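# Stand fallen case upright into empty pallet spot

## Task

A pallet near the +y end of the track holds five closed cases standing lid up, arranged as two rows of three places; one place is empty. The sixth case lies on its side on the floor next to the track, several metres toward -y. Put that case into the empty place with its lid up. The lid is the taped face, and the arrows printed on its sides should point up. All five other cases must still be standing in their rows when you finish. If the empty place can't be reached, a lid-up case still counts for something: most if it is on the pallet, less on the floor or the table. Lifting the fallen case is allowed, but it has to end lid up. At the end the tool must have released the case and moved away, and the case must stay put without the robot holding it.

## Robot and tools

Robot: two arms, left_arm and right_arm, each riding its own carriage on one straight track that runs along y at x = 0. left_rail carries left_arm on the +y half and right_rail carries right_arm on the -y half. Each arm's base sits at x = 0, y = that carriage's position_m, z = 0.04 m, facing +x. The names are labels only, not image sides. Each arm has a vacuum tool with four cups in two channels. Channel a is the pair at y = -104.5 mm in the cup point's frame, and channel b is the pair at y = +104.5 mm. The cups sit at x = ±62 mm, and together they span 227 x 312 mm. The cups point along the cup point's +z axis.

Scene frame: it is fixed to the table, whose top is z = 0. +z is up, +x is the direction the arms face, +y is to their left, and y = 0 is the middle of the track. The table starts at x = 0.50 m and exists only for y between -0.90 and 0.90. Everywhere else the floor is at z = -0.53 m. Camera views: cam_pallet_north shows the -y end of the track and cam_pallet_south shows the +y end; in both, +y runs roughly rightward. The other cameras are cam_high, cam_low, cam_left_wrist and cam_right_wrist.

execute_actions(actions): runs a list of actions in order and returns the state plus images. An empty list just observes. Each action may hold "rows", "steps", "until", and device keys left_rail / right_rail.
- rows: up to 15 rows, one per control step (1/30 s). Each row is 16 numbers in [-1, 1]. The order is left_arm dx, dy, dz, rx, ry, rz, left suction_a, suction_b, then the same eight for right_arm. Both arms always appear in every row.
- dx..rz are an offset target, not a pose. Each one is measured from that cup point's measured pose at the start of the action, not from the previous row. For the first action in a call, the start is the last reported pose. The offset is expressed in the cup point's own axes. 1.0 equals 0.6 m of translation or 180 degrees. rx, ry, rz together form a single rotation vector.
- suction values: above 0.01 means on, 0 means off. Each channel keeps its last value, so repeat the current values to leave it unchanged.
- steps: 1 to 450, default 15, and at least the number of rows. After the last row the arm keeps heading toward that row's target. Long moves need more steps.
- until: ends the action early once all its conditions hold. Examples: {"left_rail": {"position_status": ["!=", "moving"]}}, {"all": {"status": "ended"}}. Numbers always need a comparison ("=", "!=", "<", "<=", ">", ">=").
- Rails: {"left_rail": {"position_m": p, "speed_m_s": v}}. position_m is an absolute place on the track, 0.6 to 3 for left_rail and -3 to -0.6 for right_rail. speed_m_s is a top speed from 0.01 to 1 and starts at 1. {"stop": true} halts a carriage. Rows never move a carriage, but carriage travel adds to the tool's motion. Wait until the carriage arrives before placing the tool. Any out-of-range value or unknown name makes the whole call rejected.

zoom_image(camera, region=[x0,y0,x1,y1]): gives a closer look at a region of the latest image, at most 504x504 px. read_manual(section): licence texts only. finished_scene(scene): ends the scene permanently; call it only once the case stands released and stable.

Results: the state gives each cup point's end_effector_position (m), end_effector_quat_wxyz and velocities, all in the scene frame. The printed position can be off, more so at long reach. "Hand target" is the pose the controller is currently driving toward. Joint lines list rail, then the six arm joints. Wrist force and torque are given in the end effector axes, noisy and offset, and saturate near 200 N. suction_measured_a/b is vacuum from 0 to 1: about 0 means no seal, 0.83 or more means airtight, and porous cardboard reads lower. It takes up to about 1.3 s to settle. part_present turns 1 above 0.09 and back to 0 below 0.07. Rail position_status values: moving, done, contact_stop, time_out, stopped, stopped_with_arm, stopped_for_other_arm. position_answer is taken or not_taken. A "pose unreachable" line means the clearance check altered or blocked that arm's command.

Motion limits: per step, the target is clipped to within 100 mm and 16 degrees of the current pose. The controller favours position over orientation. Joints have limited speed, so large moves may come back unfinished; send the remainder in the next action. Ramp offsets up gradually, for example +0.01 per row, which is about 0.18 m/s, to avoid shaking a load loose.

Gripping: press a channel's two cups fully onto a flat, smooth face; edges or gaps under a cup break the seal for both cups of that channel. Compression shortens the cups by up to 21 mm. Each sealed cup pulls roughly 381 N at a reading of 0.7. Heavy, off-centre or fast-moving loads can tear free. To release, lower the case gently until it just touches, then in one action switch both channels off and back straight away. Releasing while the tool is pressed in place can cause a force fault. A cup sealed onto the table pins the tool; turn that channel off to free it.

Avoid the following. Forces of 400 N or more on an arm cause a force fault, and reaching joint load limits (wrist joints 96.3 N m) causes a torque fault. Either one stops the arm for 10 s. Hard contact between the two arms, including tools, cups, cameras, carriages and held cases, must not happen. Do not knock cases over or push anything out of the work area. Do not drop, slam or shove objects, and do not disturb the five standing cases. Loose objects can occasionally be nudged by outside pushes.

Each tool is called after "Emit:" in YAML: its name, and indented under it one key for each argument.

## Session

Emit:
execute_actions:
  actions: []

Scene clock: 0.00 s.
left_arm: end_effector_position=(+0.8493, +2.5764, +0.4396) suction_measured_a=0.00 part_present_a=0 suction_measured_b=0.00 part_present_b=0 end_effector_quat_wxyz=(-0.001, +0.001, +1.000, -0.001) end_effector_velocity=(+0.000, -0.000, -0.000) end_effector_angular_velocity=(+0.000, +0.000, -0.000) | right_arm: end_effector_position=(+0.8498, -2.4214, +0.4400) suction_measured_a=0.00 part_present_a=0 suction_measured_b=0.00 part_present_b=0 end_effector_quat_wxyz=(+0.000, -0.001, +1.000, +0.000) end_effector_velocity=(-0.000, +0.000, +0.000) end_effector_angular_velocity=(-0.000, -0.000, +0.000)
Joint positions: left_arm=[ 2.578 -0.24  -1.498  2.092 -2.164 -1.572  1.333] | right_arm=[-2.422 -0.238 -1.498  2.092 -2.165 -1.57   1.332]
Joint velocities: left_arm=[ 0. -0.  0. -0. -0. -0. -0.] | right_arm=[ 0.  0. -0. -0.  0.  0. -0.]
Wrist force (N, on the end effector, along its own x y z axes, offset not removed): no reading
Wrist torque (N m, same axes, about the end effector's origin, offset not removed): no reading
Hand target (left_arm): +0.849, +2.576, +0.440; -0.001, +0.001, +1.000, -0.001
Hand target (right_arm): +0.850, -2.421, +0.440; +0.000, -0.001, +1.000, +0.000
left_rail: position_m=2.578 position_m_goal=2.578 speed_m_s=1.00 position_status=done position_answer=taken refusals=0
right_rail: position_m=-2.422 position_m_goal=-2.422 speed_m_s=1.00 position_status=done position_answer=taken refusals=0

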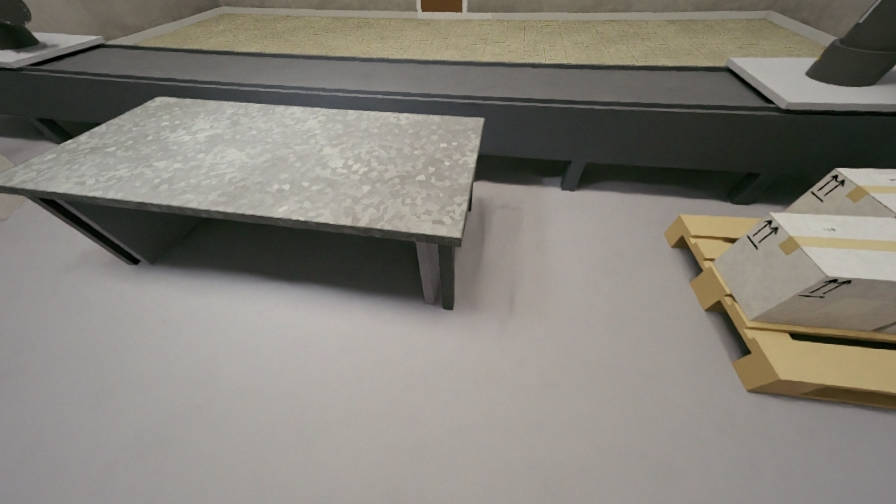

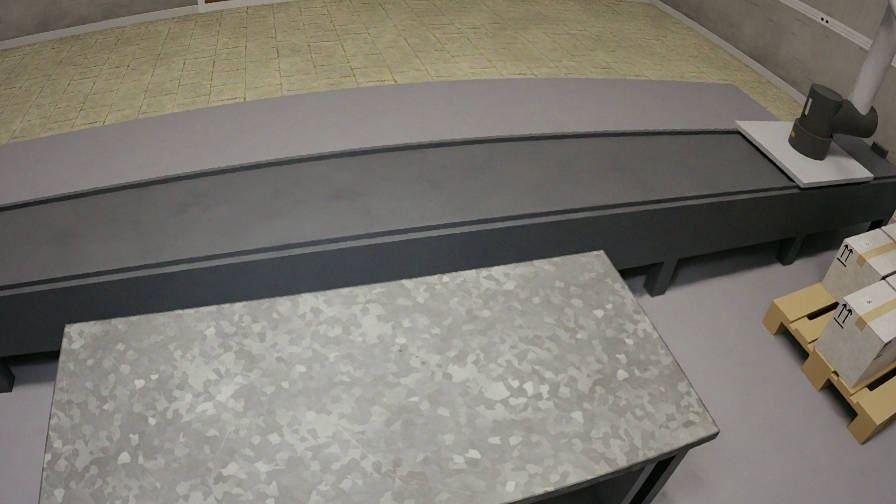

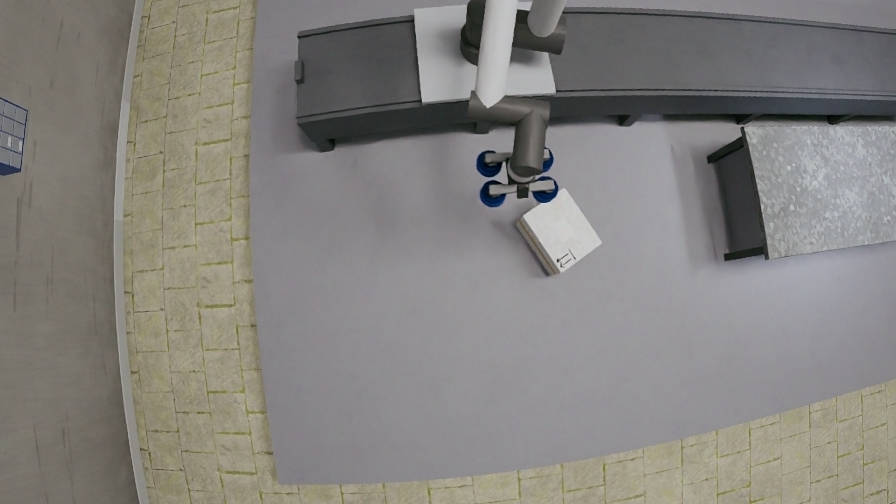

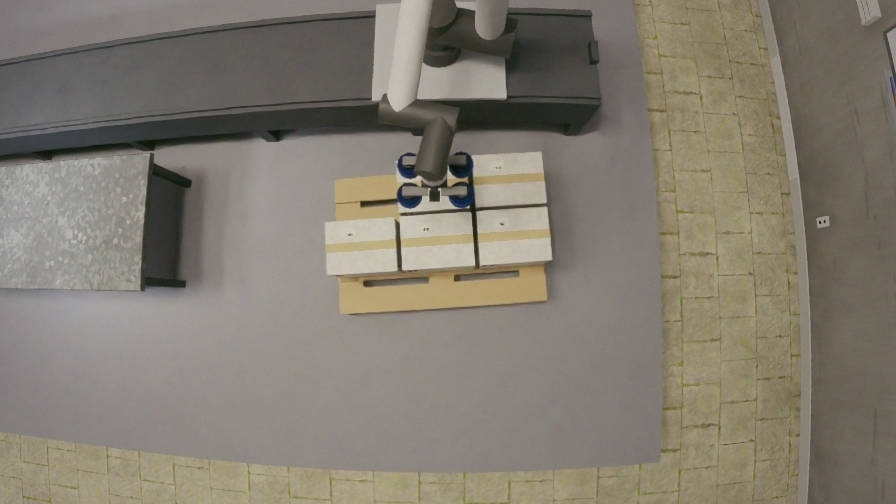

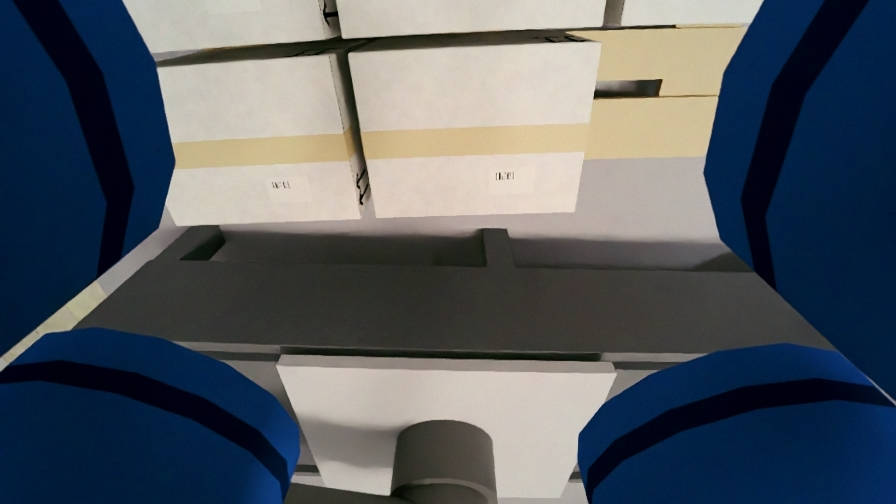

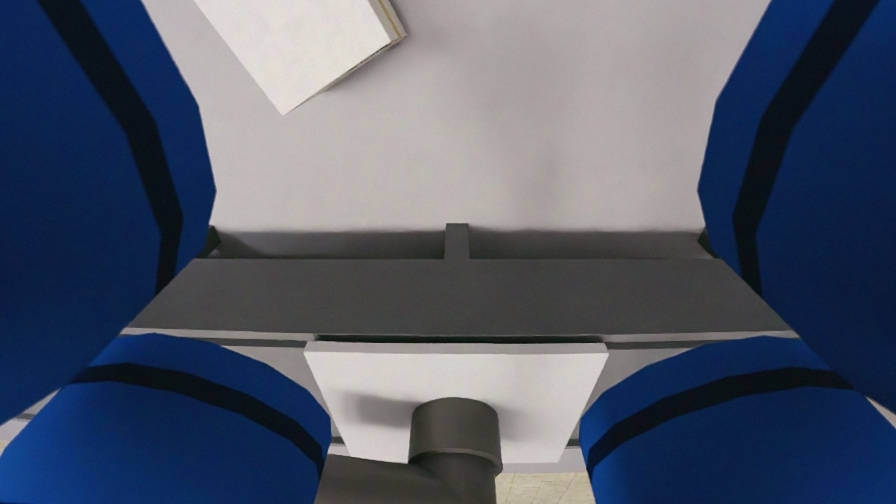

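Emit:
zoom_image:
  camera: "cam_pallet_north"
  region: [480, 150, 640, 290]

Emit:
zoom_image:
  camera: "cam_right_wrist"
  region: [180, 0, 440, 140]

Emit:
zoom_image:
  camera: "cam_left_wrist"
  region: [300, 0, 760, 260]

Region (480, 150, 640, 290) of cam_pallet_north's 896x504 image, scaled by 3.150, with more detail than that image has; it fills the top 441 rows of this view, and the rest is white.

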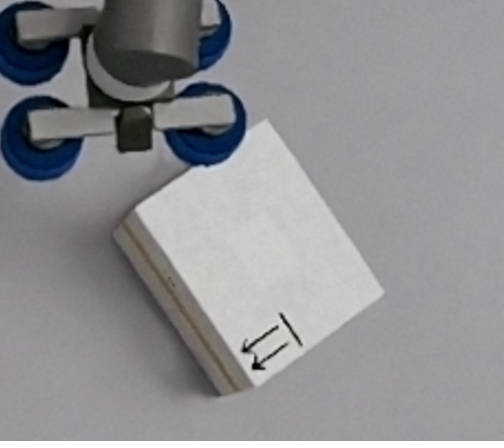

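Region (180, 0, 440, 140) of cam_right_wrist's 896x504 image, scaled by 1.938, with more detail than that image has; it fills the top 271 rows of this view, and the rest is white.

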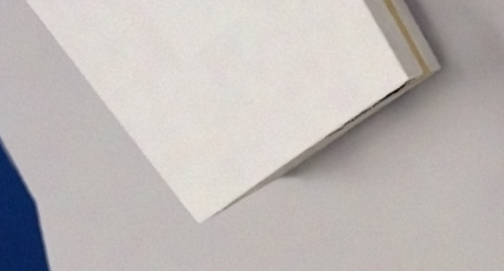

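Region (300, 0, 760, 260) of cam_left_wrist's 896x504 image, scaled by 1.096, with more detail than that image has; it fills the top 285 rows of this view, and the rest is white.

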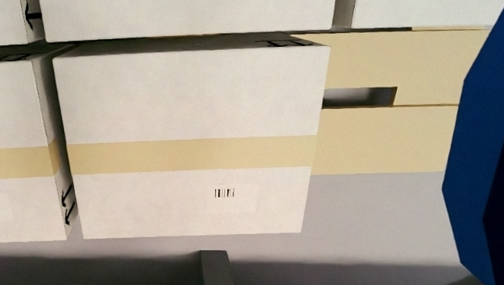

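Emit:
execute_actions:
  actions:
    - {"left_rail":{"position_m":2.167},"rows":[ [-0.006,0,0.005,0,0,0,0,0,-0.003,0.006,0.007,0,0,-0.007,0,0], [-0.016,0,0.012,0,0,-0.001,0,0,-0.008,0.018,0.02,0,0,-0.02,0,0], [-0.032,0,0.024,0,0,-0.002,0,0,-0.015,0.035,0.039,0,0,-0.039,0,0], [-0.052,0,0.038,0,0,-0.003,0,0,-0.025,0.059,0.065,0,0,-0.066,0,0], [-0.075,0,0.055,0,0,-0.004,0,0,-0.038,0.088,0.098,0,0,-0.098,0,0], [-0.1,0,0.074,0,0,-0.006,0,0,-0.053,0.123,0.137,0,0,-0.138,0,0], [-0.13,0,0.096,0,0,-0.008,0,0,-0.07,0.164,0.182,0,0,-0.184,0,0], [-0.16,0,0.12,0,0,-0.01,0,0,-0.1,0.235,0.26,0,0,-0.262,0,0], [-0.2,0,0.15,0,0,-0.012,0,0,-0.15,0.352,0.39,0,0,-0.394,0,0], [-0.26,0,0.19,0,0,-0.015,0,0,-0.2,0.47,0.52,0,0,-0.525,0,0], [-0.323,0,0.24,0,0,-0.019,0,0,-0.25,0.587,0.65,0,0,-0.656,0,0]],"steps":45}

Scene clock: 4.63 s.
left_arm: end_effector_position=(+1.0431, +2.1650, +0.2958) suction_measured_a=0.00 part_present_a=0 suction_measured_b=0.00 part_present_b=0 end_effector_quat_wxyz=(-0.001, -0.028, +1.000, -0.001) end_effector_velocity=(+0.000, -0.000, -0.000) end_effector_angular_velocity=(+0.000, +0.000, -0.000) | right_arm: end_effector_position=(+0.9959, -2.0727, +0.0545) suction_measured_a=0.00 part_present_a=0 suction_measured_b=0.00 part_present_b=0 end_effector_quat_wxyz=(+0.007, +0.771, -0.637, +0.002) end_effector_velocity=(+0.027, +0.027, -0.033) end_effector_angular_velocity=(+0.021, -0.022, +1.207)
Joint positions: left_arm=[ 2.167 -0.195 -1.184  1.922 -2.308 -1.572  1.319] | right_arm=[-2.422  0.15  -0.938  1.976 -2.6   -1.584 -0.04 ]
Joint velocities: left_arm=[ 0.     0.     0.001 -0.001 -0.    -0.     0.   ] | right_arm=[ 0.     0.02   0.058 -0.03  -0.068  0.007 -1.187]
Wrist force (N, on the end effector, along its own x y z axes, offset not removed): left_arm=[1.0 -0.2 5.8] | right_arm=[3.7 -0.2 -0.8]
Wrist torque (N m, same axes, about the end effector's origin, offset not removed): left_arm=[0.22 -0.49 0.62] | right_arm=[0.31 -0.88 0.35]
Hand target (left_arm): +1.043, +2.165, +0.296; -0.001, -0.028, +1.000, -0.001
Hand target (right_arm): +0.999, -2.069, +0.050; +0.004, +0.834, -0.551, +0.003
Off the commanded pose (left_arm): 0.001 m, 0 deg.
Off the commanded pose (right_arm): 0.007 m, 17 deg; orientation clipped at the last step of the last action.
left_rail: position_m=2.167 position_m_goal=2.167 speed_m_s=1.00 position_status=done position_answer=taken refusals=0
right_rail: position_m=-2.422 position_m_goal=-2.422 speed_m_s=1.00 position_status=done position_answer=taken refusals=0

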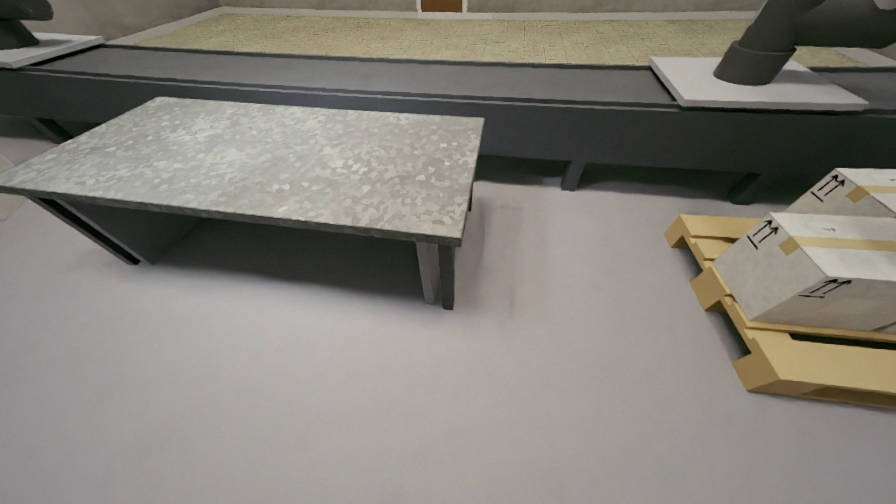

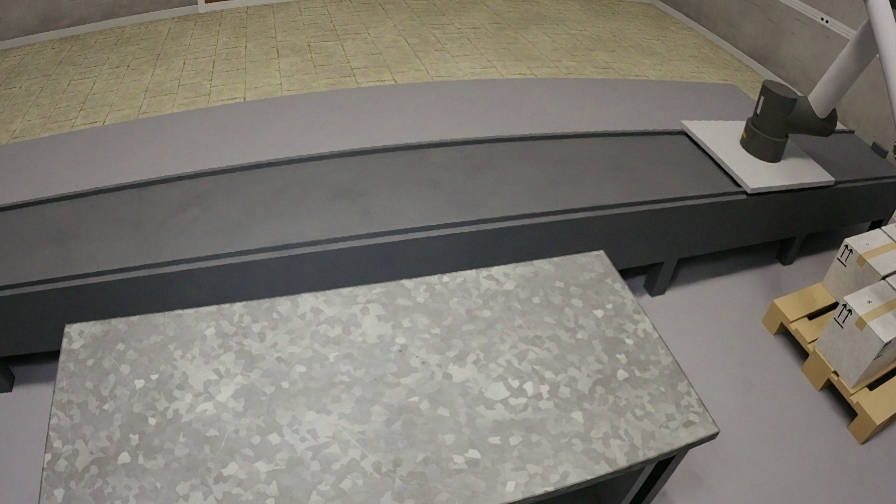

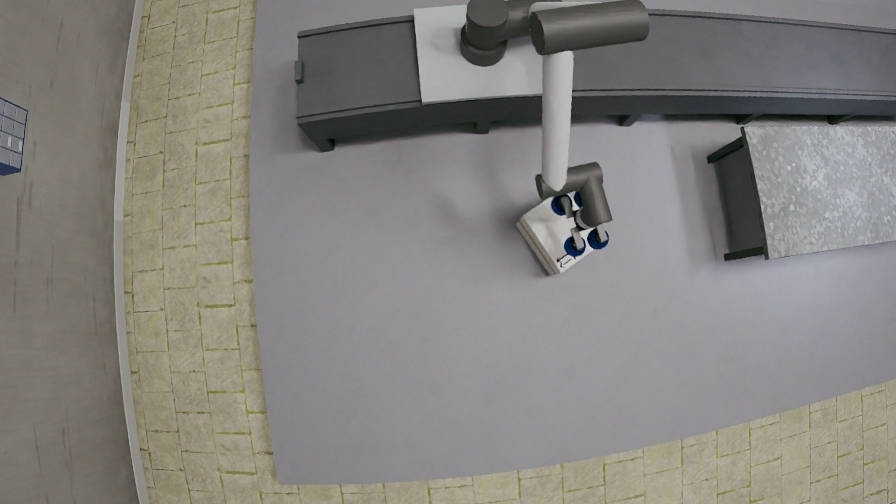

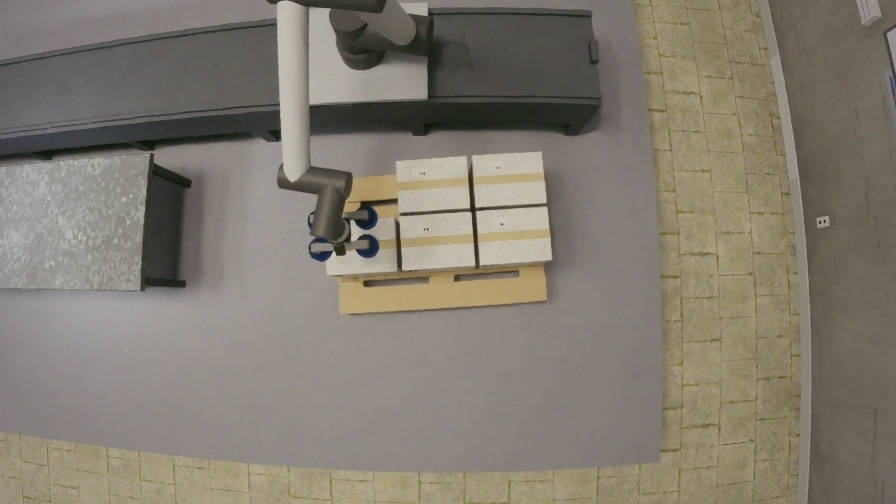

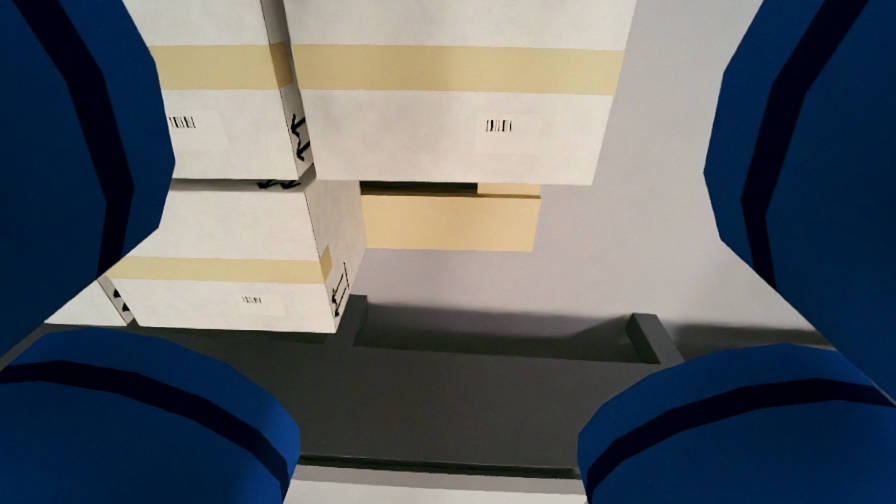

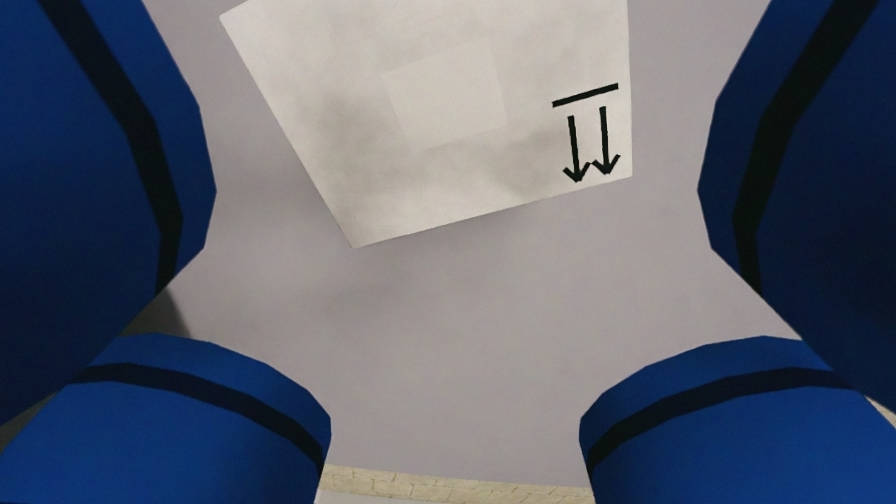

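Emit:
zoom_image:
  camera: "cam_left_wrist"
  region: [120, 20, 640, 350]

Emit:
execute_actions:
  actions: []

Region (120, 20, 640, 350) is 520x330 pixels. A region can be at most 504 by 504 pixels.

Scene clock: 4.77 s.
left_arm: end_effector_position=(+1.0431, +2.1650, +0.2957) suction_measured_a=0.00 part_present_a=0 suction_measured_b=0.00 part_present_b=0 end_effector_quat_wxyz=(-0.001, -0.028, +1.000, -0.001) end_effector_velocity=(+0.000, -0.000, -0.000) end_effector_angular_velocity=(+0.000, +0.000, -0.000) | right_arm: end_effector_position=(+0.9982, -2.0704, +0.0518) suction_measured_a=0.00 part_present_a=0 suction_measured_b=0.00 part_present_b=0 end_effector_quat_wxyz=(+0.006, +0.812, -0.584, +0.003) end_effector_velocity=(+0.010, +0.010, -0.012) end_effector_angular_velocity=(+0.012, -0.010, +0.626)
Joint positions: left_arm=[ 2.167 -0.195 -1.184  1.922 -2.308 -1.572  1.319] | right_arm=[-2.422  0.151 -0.934  1.974 -2.607 -1.582 -0.172]
Joint velocities: left_arm=[ 0.  0.  0. -0. -0. -0.  0.] | right_arm=[ 0.     0.006  0.02  -0.009 -0.03   0.008 -0.62 ]
Wrist force (N, on the end effector, along its own x y z axes, offset not removed): left_arm=[4.4 0.5 5.8] | right_arm=[5.5 -2.5 1.0]
Wrist torque (N m, same axes, about the end effector's origin, offset not removed): left_arm=[0.29 -1.05 0.64] | right_arm=[-0.06 -1.16 0.15]
Hand target (left_arm): +1.043, +2.165, +0.296; -0.001, -0.028, +1.000, -0.001
Hand target (right_arm): +0.999, -2.069, +0.050; +0.004, +0.834, -0.551, +0.003
Off the commanded pose (left_arm): 0.001 m, 0 deg.
Off the commanded pose (right_arm): 0.003 m, 10 deg; orientation clipped at the last step of the last action.
left_rail: position_m=2.167 position_m_goal=2.167 speed_m_s=1.00 position_status=done position_answer=taken refusals=0
right_rail: position_m=-2.422 position_m_goal=-2.422 speed_m_s=1.00 position_status=done position_answer=taken refusals=0

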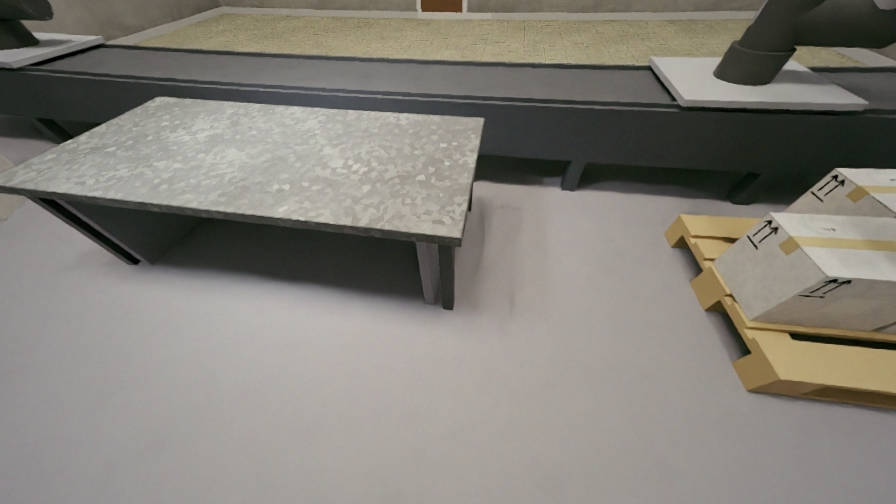

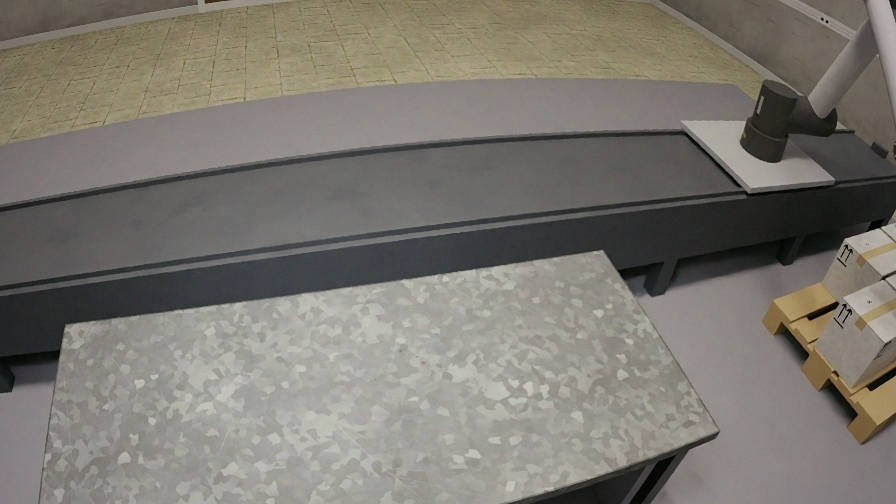

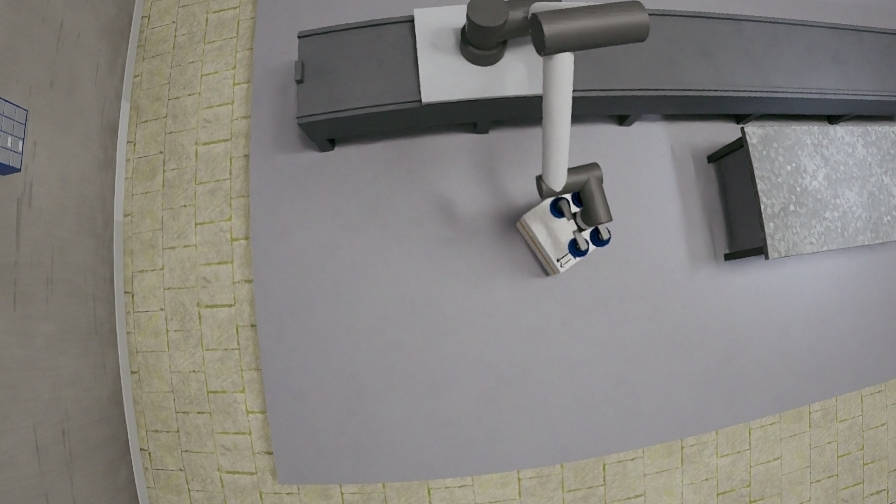

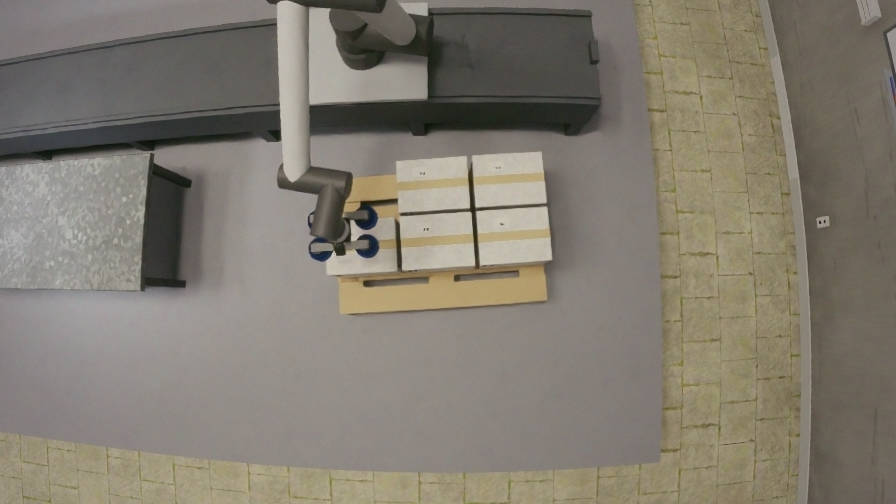

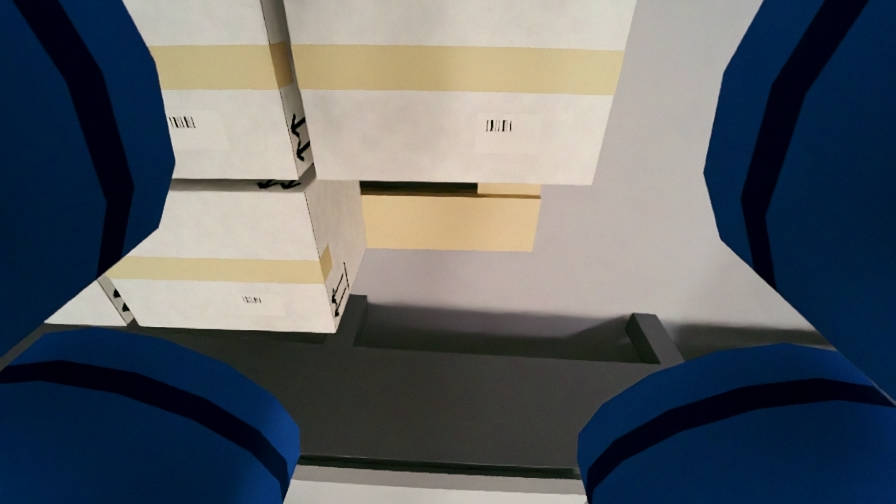

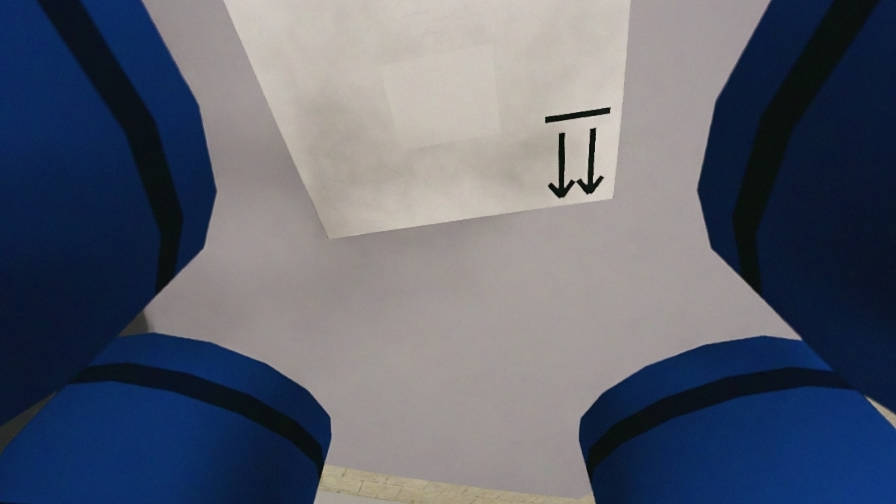

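Emit:
execute_actions:
  actions: []

Emit:
zoom_image:
  camera: "cam_right_wrist"
  region: [200, 0, 700, 280]

Scene clock: 5.53 s.
left_arm: end_effector_position=(+1.0431, +2.1650, +0.2957) suction_measured_a=0.00 part_present_a=0 suction_measured_b=0.00 part_present_b=0 end_effector_quat_wxyz=(-0.001, -0.028, +1.000, -0.001) end_effector_velocity=(+0.000, -0.000, -0.000) end_effector_angular_velocity=(+0.000, +0.000, -0.000) | right_arm: end_effector_position=(+0.9994, -2.0691, +0.0502) suction_measured_a=0.00 part_present_a=0 suction_measured_b=0.00 part_present_b=0 end_effector_quat_wxyz=(+0.004, +0.834, -0.551, +0.003) end_effector_velocity=(+0.000, +0.000, -0.000) end_effector_angular_velocity=(+0.000, +0.000, +0.001)
Joint positions: left_arm=[ 2.167 -0.195 -1.184  1.922 -2.308 -1.572  1.319] | right_arm=[-2.422  0.152 -0.931  1.973 -2.611 -1.581 -0.251]
Joint velocities: left_arm=[ 0. -0.  0.  0. -0. -0.  0.] | right_arm=[ 0.     0.     0.    -0.    -0.     0.    -0.001]
Wrist force (N, on the end effector, along its own x y z axes, offset not removed): left_arm=[0.8 -3.5 7.8] | right_arm=[2.0 1.4 4.4]
Wrist torque (N m, same axes, about the end effector's origin, offset not removed): left_arm=[-0.11 -0.53 0.66] | right_arm=[0.38 -0.61 0.26]
Hand target (left_arm): +1.043, +2.165, +0.296; -0.001, -0.028, +1.000, -0.001
Hand target (right_arm): +0.999, -2.069, +0.050; +0.004, +0.834, -0.551, +0.003
Off the commanded pose (left_arm): 0.001 m, 0 deg.
Off the commanded pose (right_arm): 0.000 m, 5 deg; orientation clipped at the last step of the last action.
left_rail: position_m=2.167 position_m_goal=2.167 speed_m_s=1.00 position_status=done position_answer=taken refusals=0
right_rail: position_m=-2.422 position_m_goal=-2.422 speed_m_s=1.00 position_status=done position_answer=taken refusals=0

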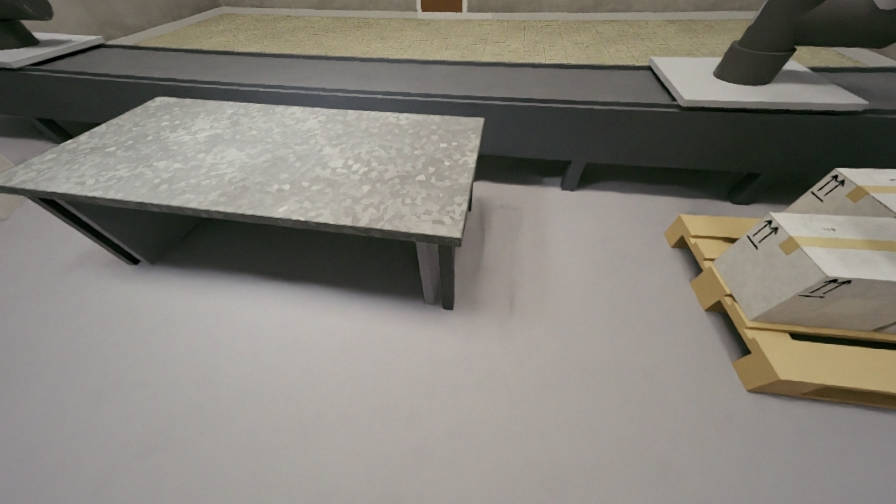

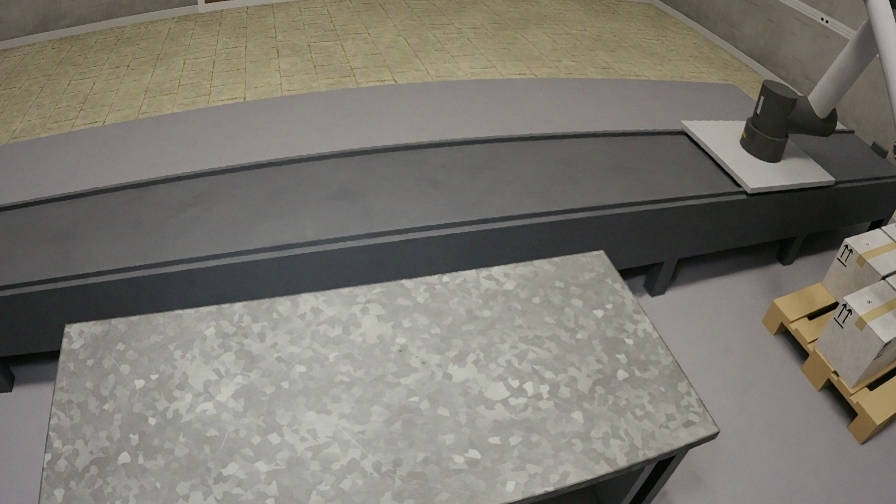

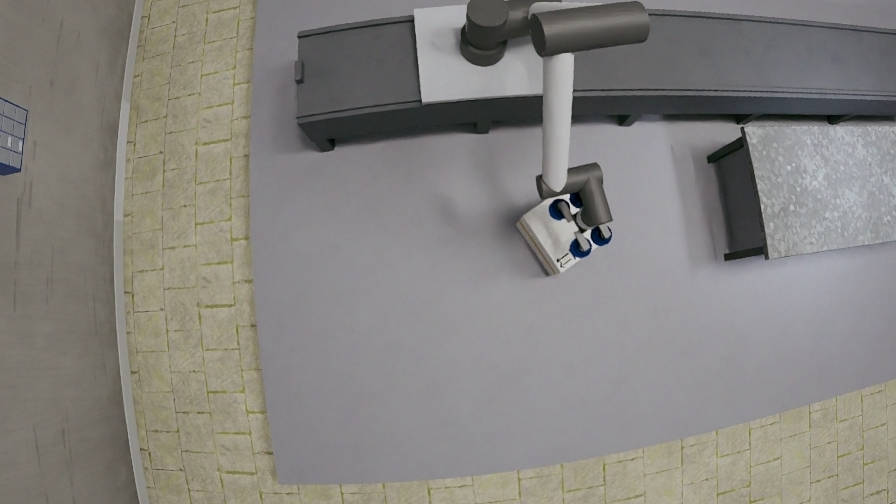

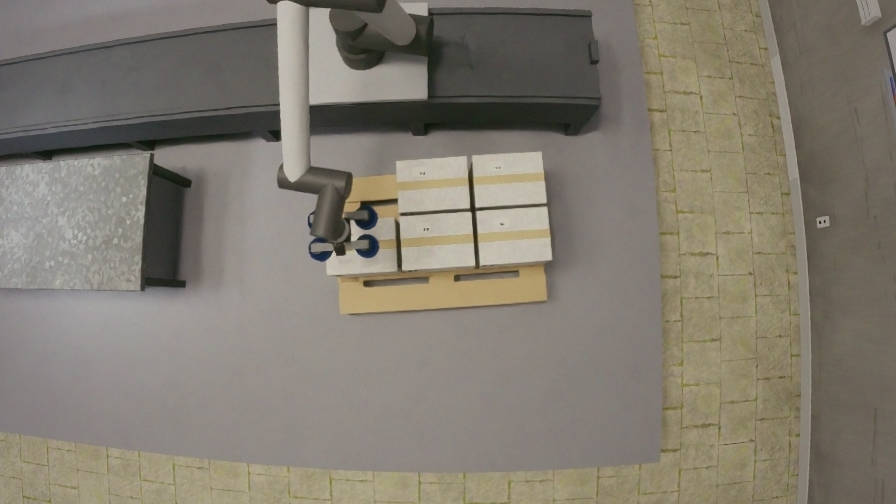

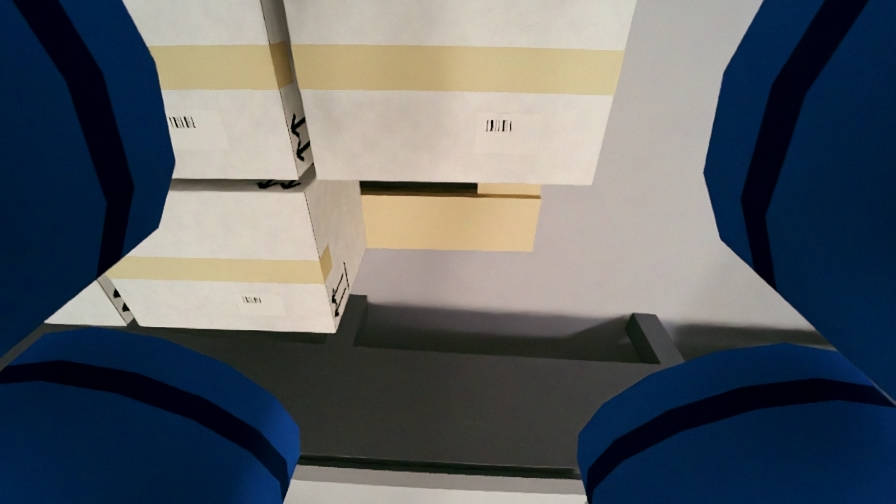

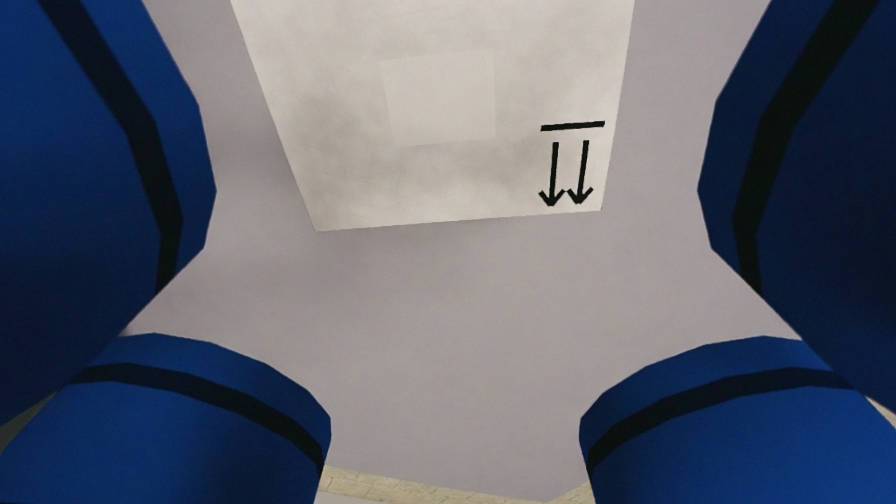

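Region (200, 0, 700, 280) of cam_right_wrist's 896x504 image, scaled by 1.008, with more detail than that image has; it fills the top 282 rows of this view, and the rest is white.

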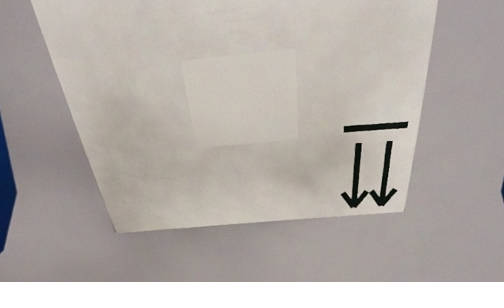

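Emit:
execute_actions:
  actions:
    - {"left_rail":{"position_m":2.561},"rows":[ [0.01,0,0,0,0,0,0,0,0,0.001,0.01,0,0,-0.002,0,0], [0.025,-0.001,0,0,0,0,0,0,-0.001,0.002,0.025,0,0,-0.005,0,0], [0.05,-0.002,0,0,0,-0.001,0,0,-0.002,0.004,0.05,0,-0.001,-0.009,0,0], [0.08,-0.003,0,0,0,-0.001,0,0,-0.003,0.007,0.08,0,-0.001,-0.013,0,0], [0.12,-0.004,0,0,0,-0.002,0,0,-0.004,0.01,0.12,0.001,-0.002,-0.017,0,0], [0.16,-0.005,0,0,0,-0.003,0,0,-0.005,0.013,0.16,0.001,-0.002,-0.021,0,0], [0.21,-0.007,0,0,0,-0.004,0,0,-0.007,0.016,0.21,0.001,-0.003,-0.024,0,0], [0.3,-0.01,0,0,0,-0.005,0,0,-0.009,0.02,0.3,0.001,-0.003,-0.027,0,0], [0.565,-0.019,0,0,0,-0.005,0,0,-0.01,0.023,0.517,0.001,-0.003,-0.027,1,1]],"steps":34}

Scene clock: 7.73 s.
left_arm: end_effector_position=(+0.7101, +2.5289, +0.2946) suction_measured_a=0.00 part_present_a=0 suction_measured_b=0.00 part_present_b=0 end_effector_quat_wxyz=(-0.001, -0.036, +0.999, -0.001) end_effector_velocity=(-0.036, -0.006, +0.008) end_effector_angular_velocity=(+0.002, -0.001, +0.001) | right_arm: end_effector_position=(+0.9842, -2.0726, -0.2572) suction_measured_a=0.79 part_present_a=1 suction_measured_b=0.78 part_present_b=1 end_effector_quat_wxyz=(+0.001, +0.857, -0.516, -0.000) end_effector_velocity=(+0.000, +0.001, -0.019) end_effector_angular_velocity=(-0.001, +0.006, +0.001)
Joint positions: left_arm=[ 2.561 -0.331 -1.514  2.377 -2.433 -1.572  1.167] | right_arm=[-2.422  0.148 -0.576  1.949 -2.943 -1.571 -0.34 ]
Joint velocities: left_arm=[ 0.    -0.027 -0.051  0.04   0.01   0.002 -0.028] | right_arm=[ 0.     0.001  0.023 -0.011 -0.006  0.    -0.   ]
Wrist force (N, on the end effector, along its own x y z axes, offset not removed): left_arm=[6.2 -3.2 6.1] | right_arm=[10.4 -4.8 -56.1]
Wrist torque (N m, same axes, about the end effector's origin, offset not removed): left_arm=[-0.07 -1.28 0.54] | right_arm=[1.68 -0.80 0.27]
Hand target (left_arm): +0.705, +2.528, +0.296; -0.001, -0.036, +0.999, -0.000
Hand target (right_arm): +0.984, -2.072, -0.260; +0.001, +0.857, -0.516, -0.000
Off the commanded pose (left_arm): 0.005 m, 0 deg.
Off the commanded pose (right_arm): 0.003 m, 0 deg.
left_rail: position_m=2.561 position_m_goal=2.561 speed_m_s=1.00 position_status=done position_answer=taken refusals=0
right_rail: position_m=-2.422 position_m_goal=-2.422 speed_m_s=1.00 position_status=done position_answer=taken refusals=0

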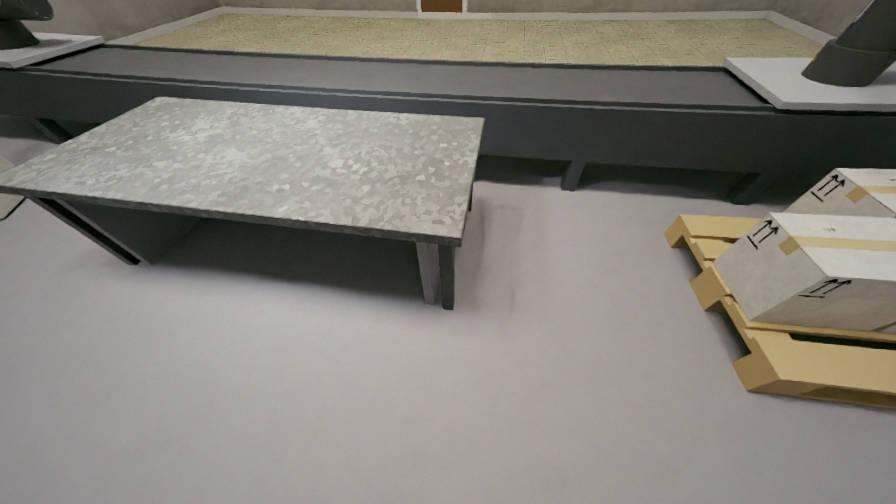

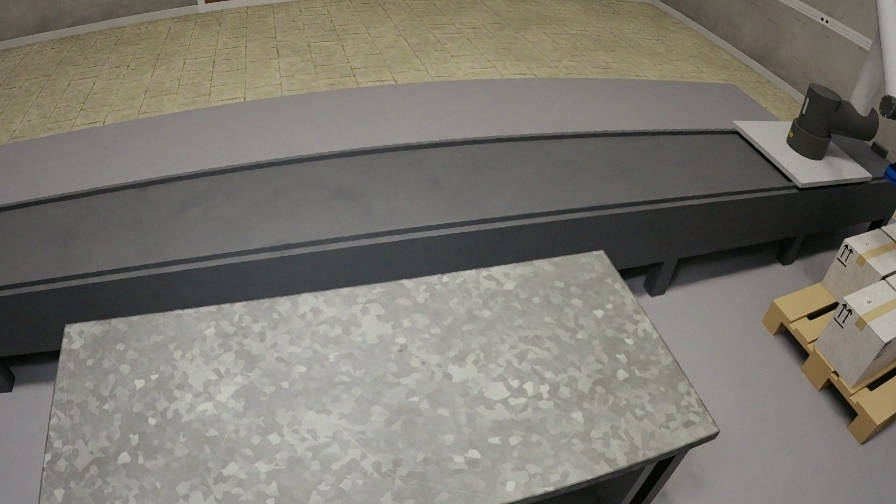

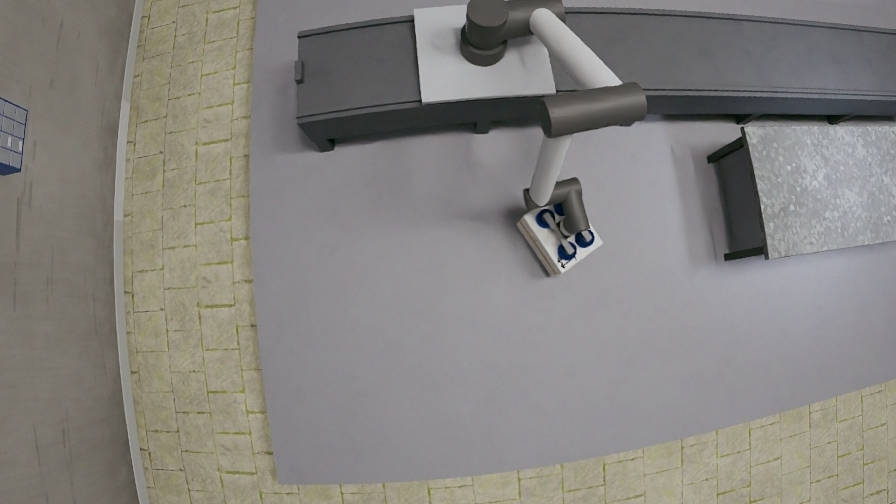

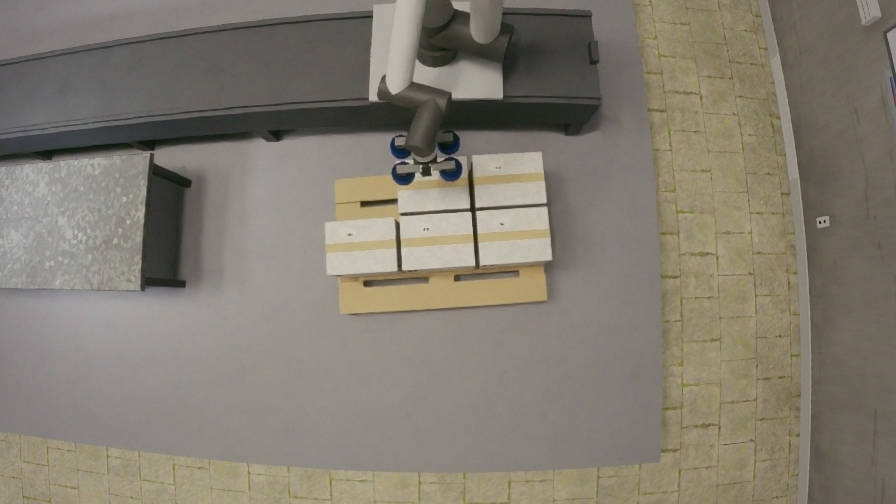

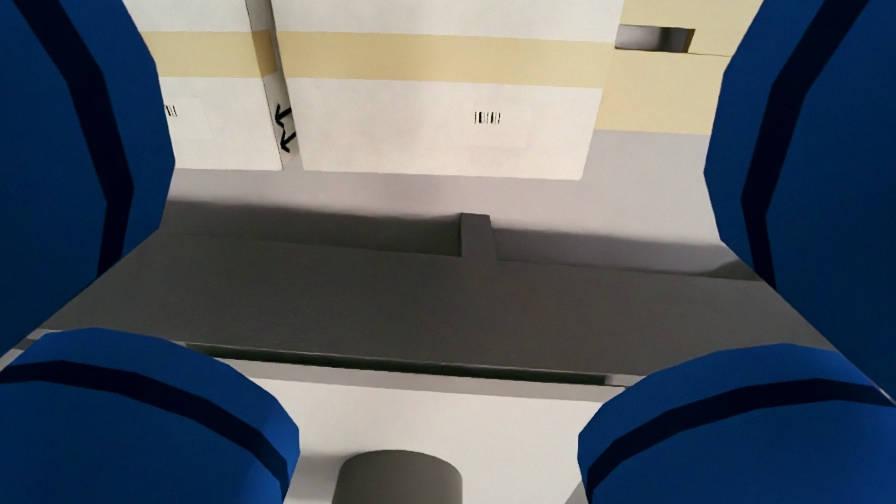

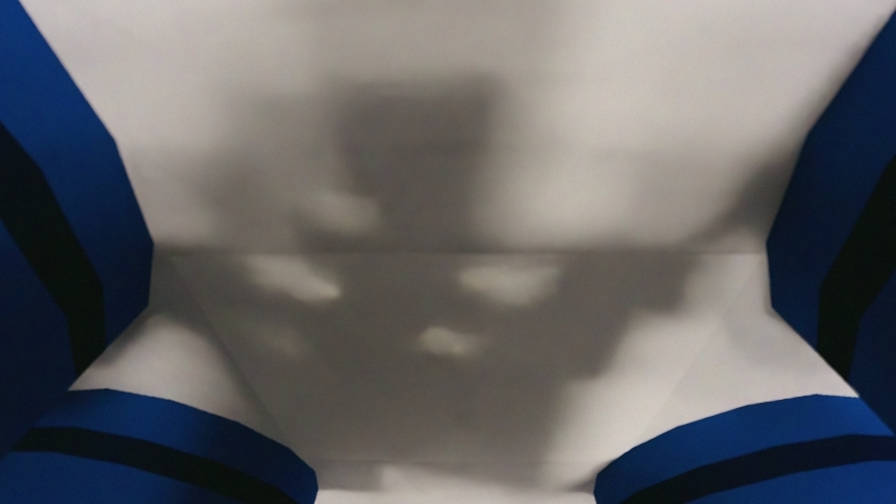

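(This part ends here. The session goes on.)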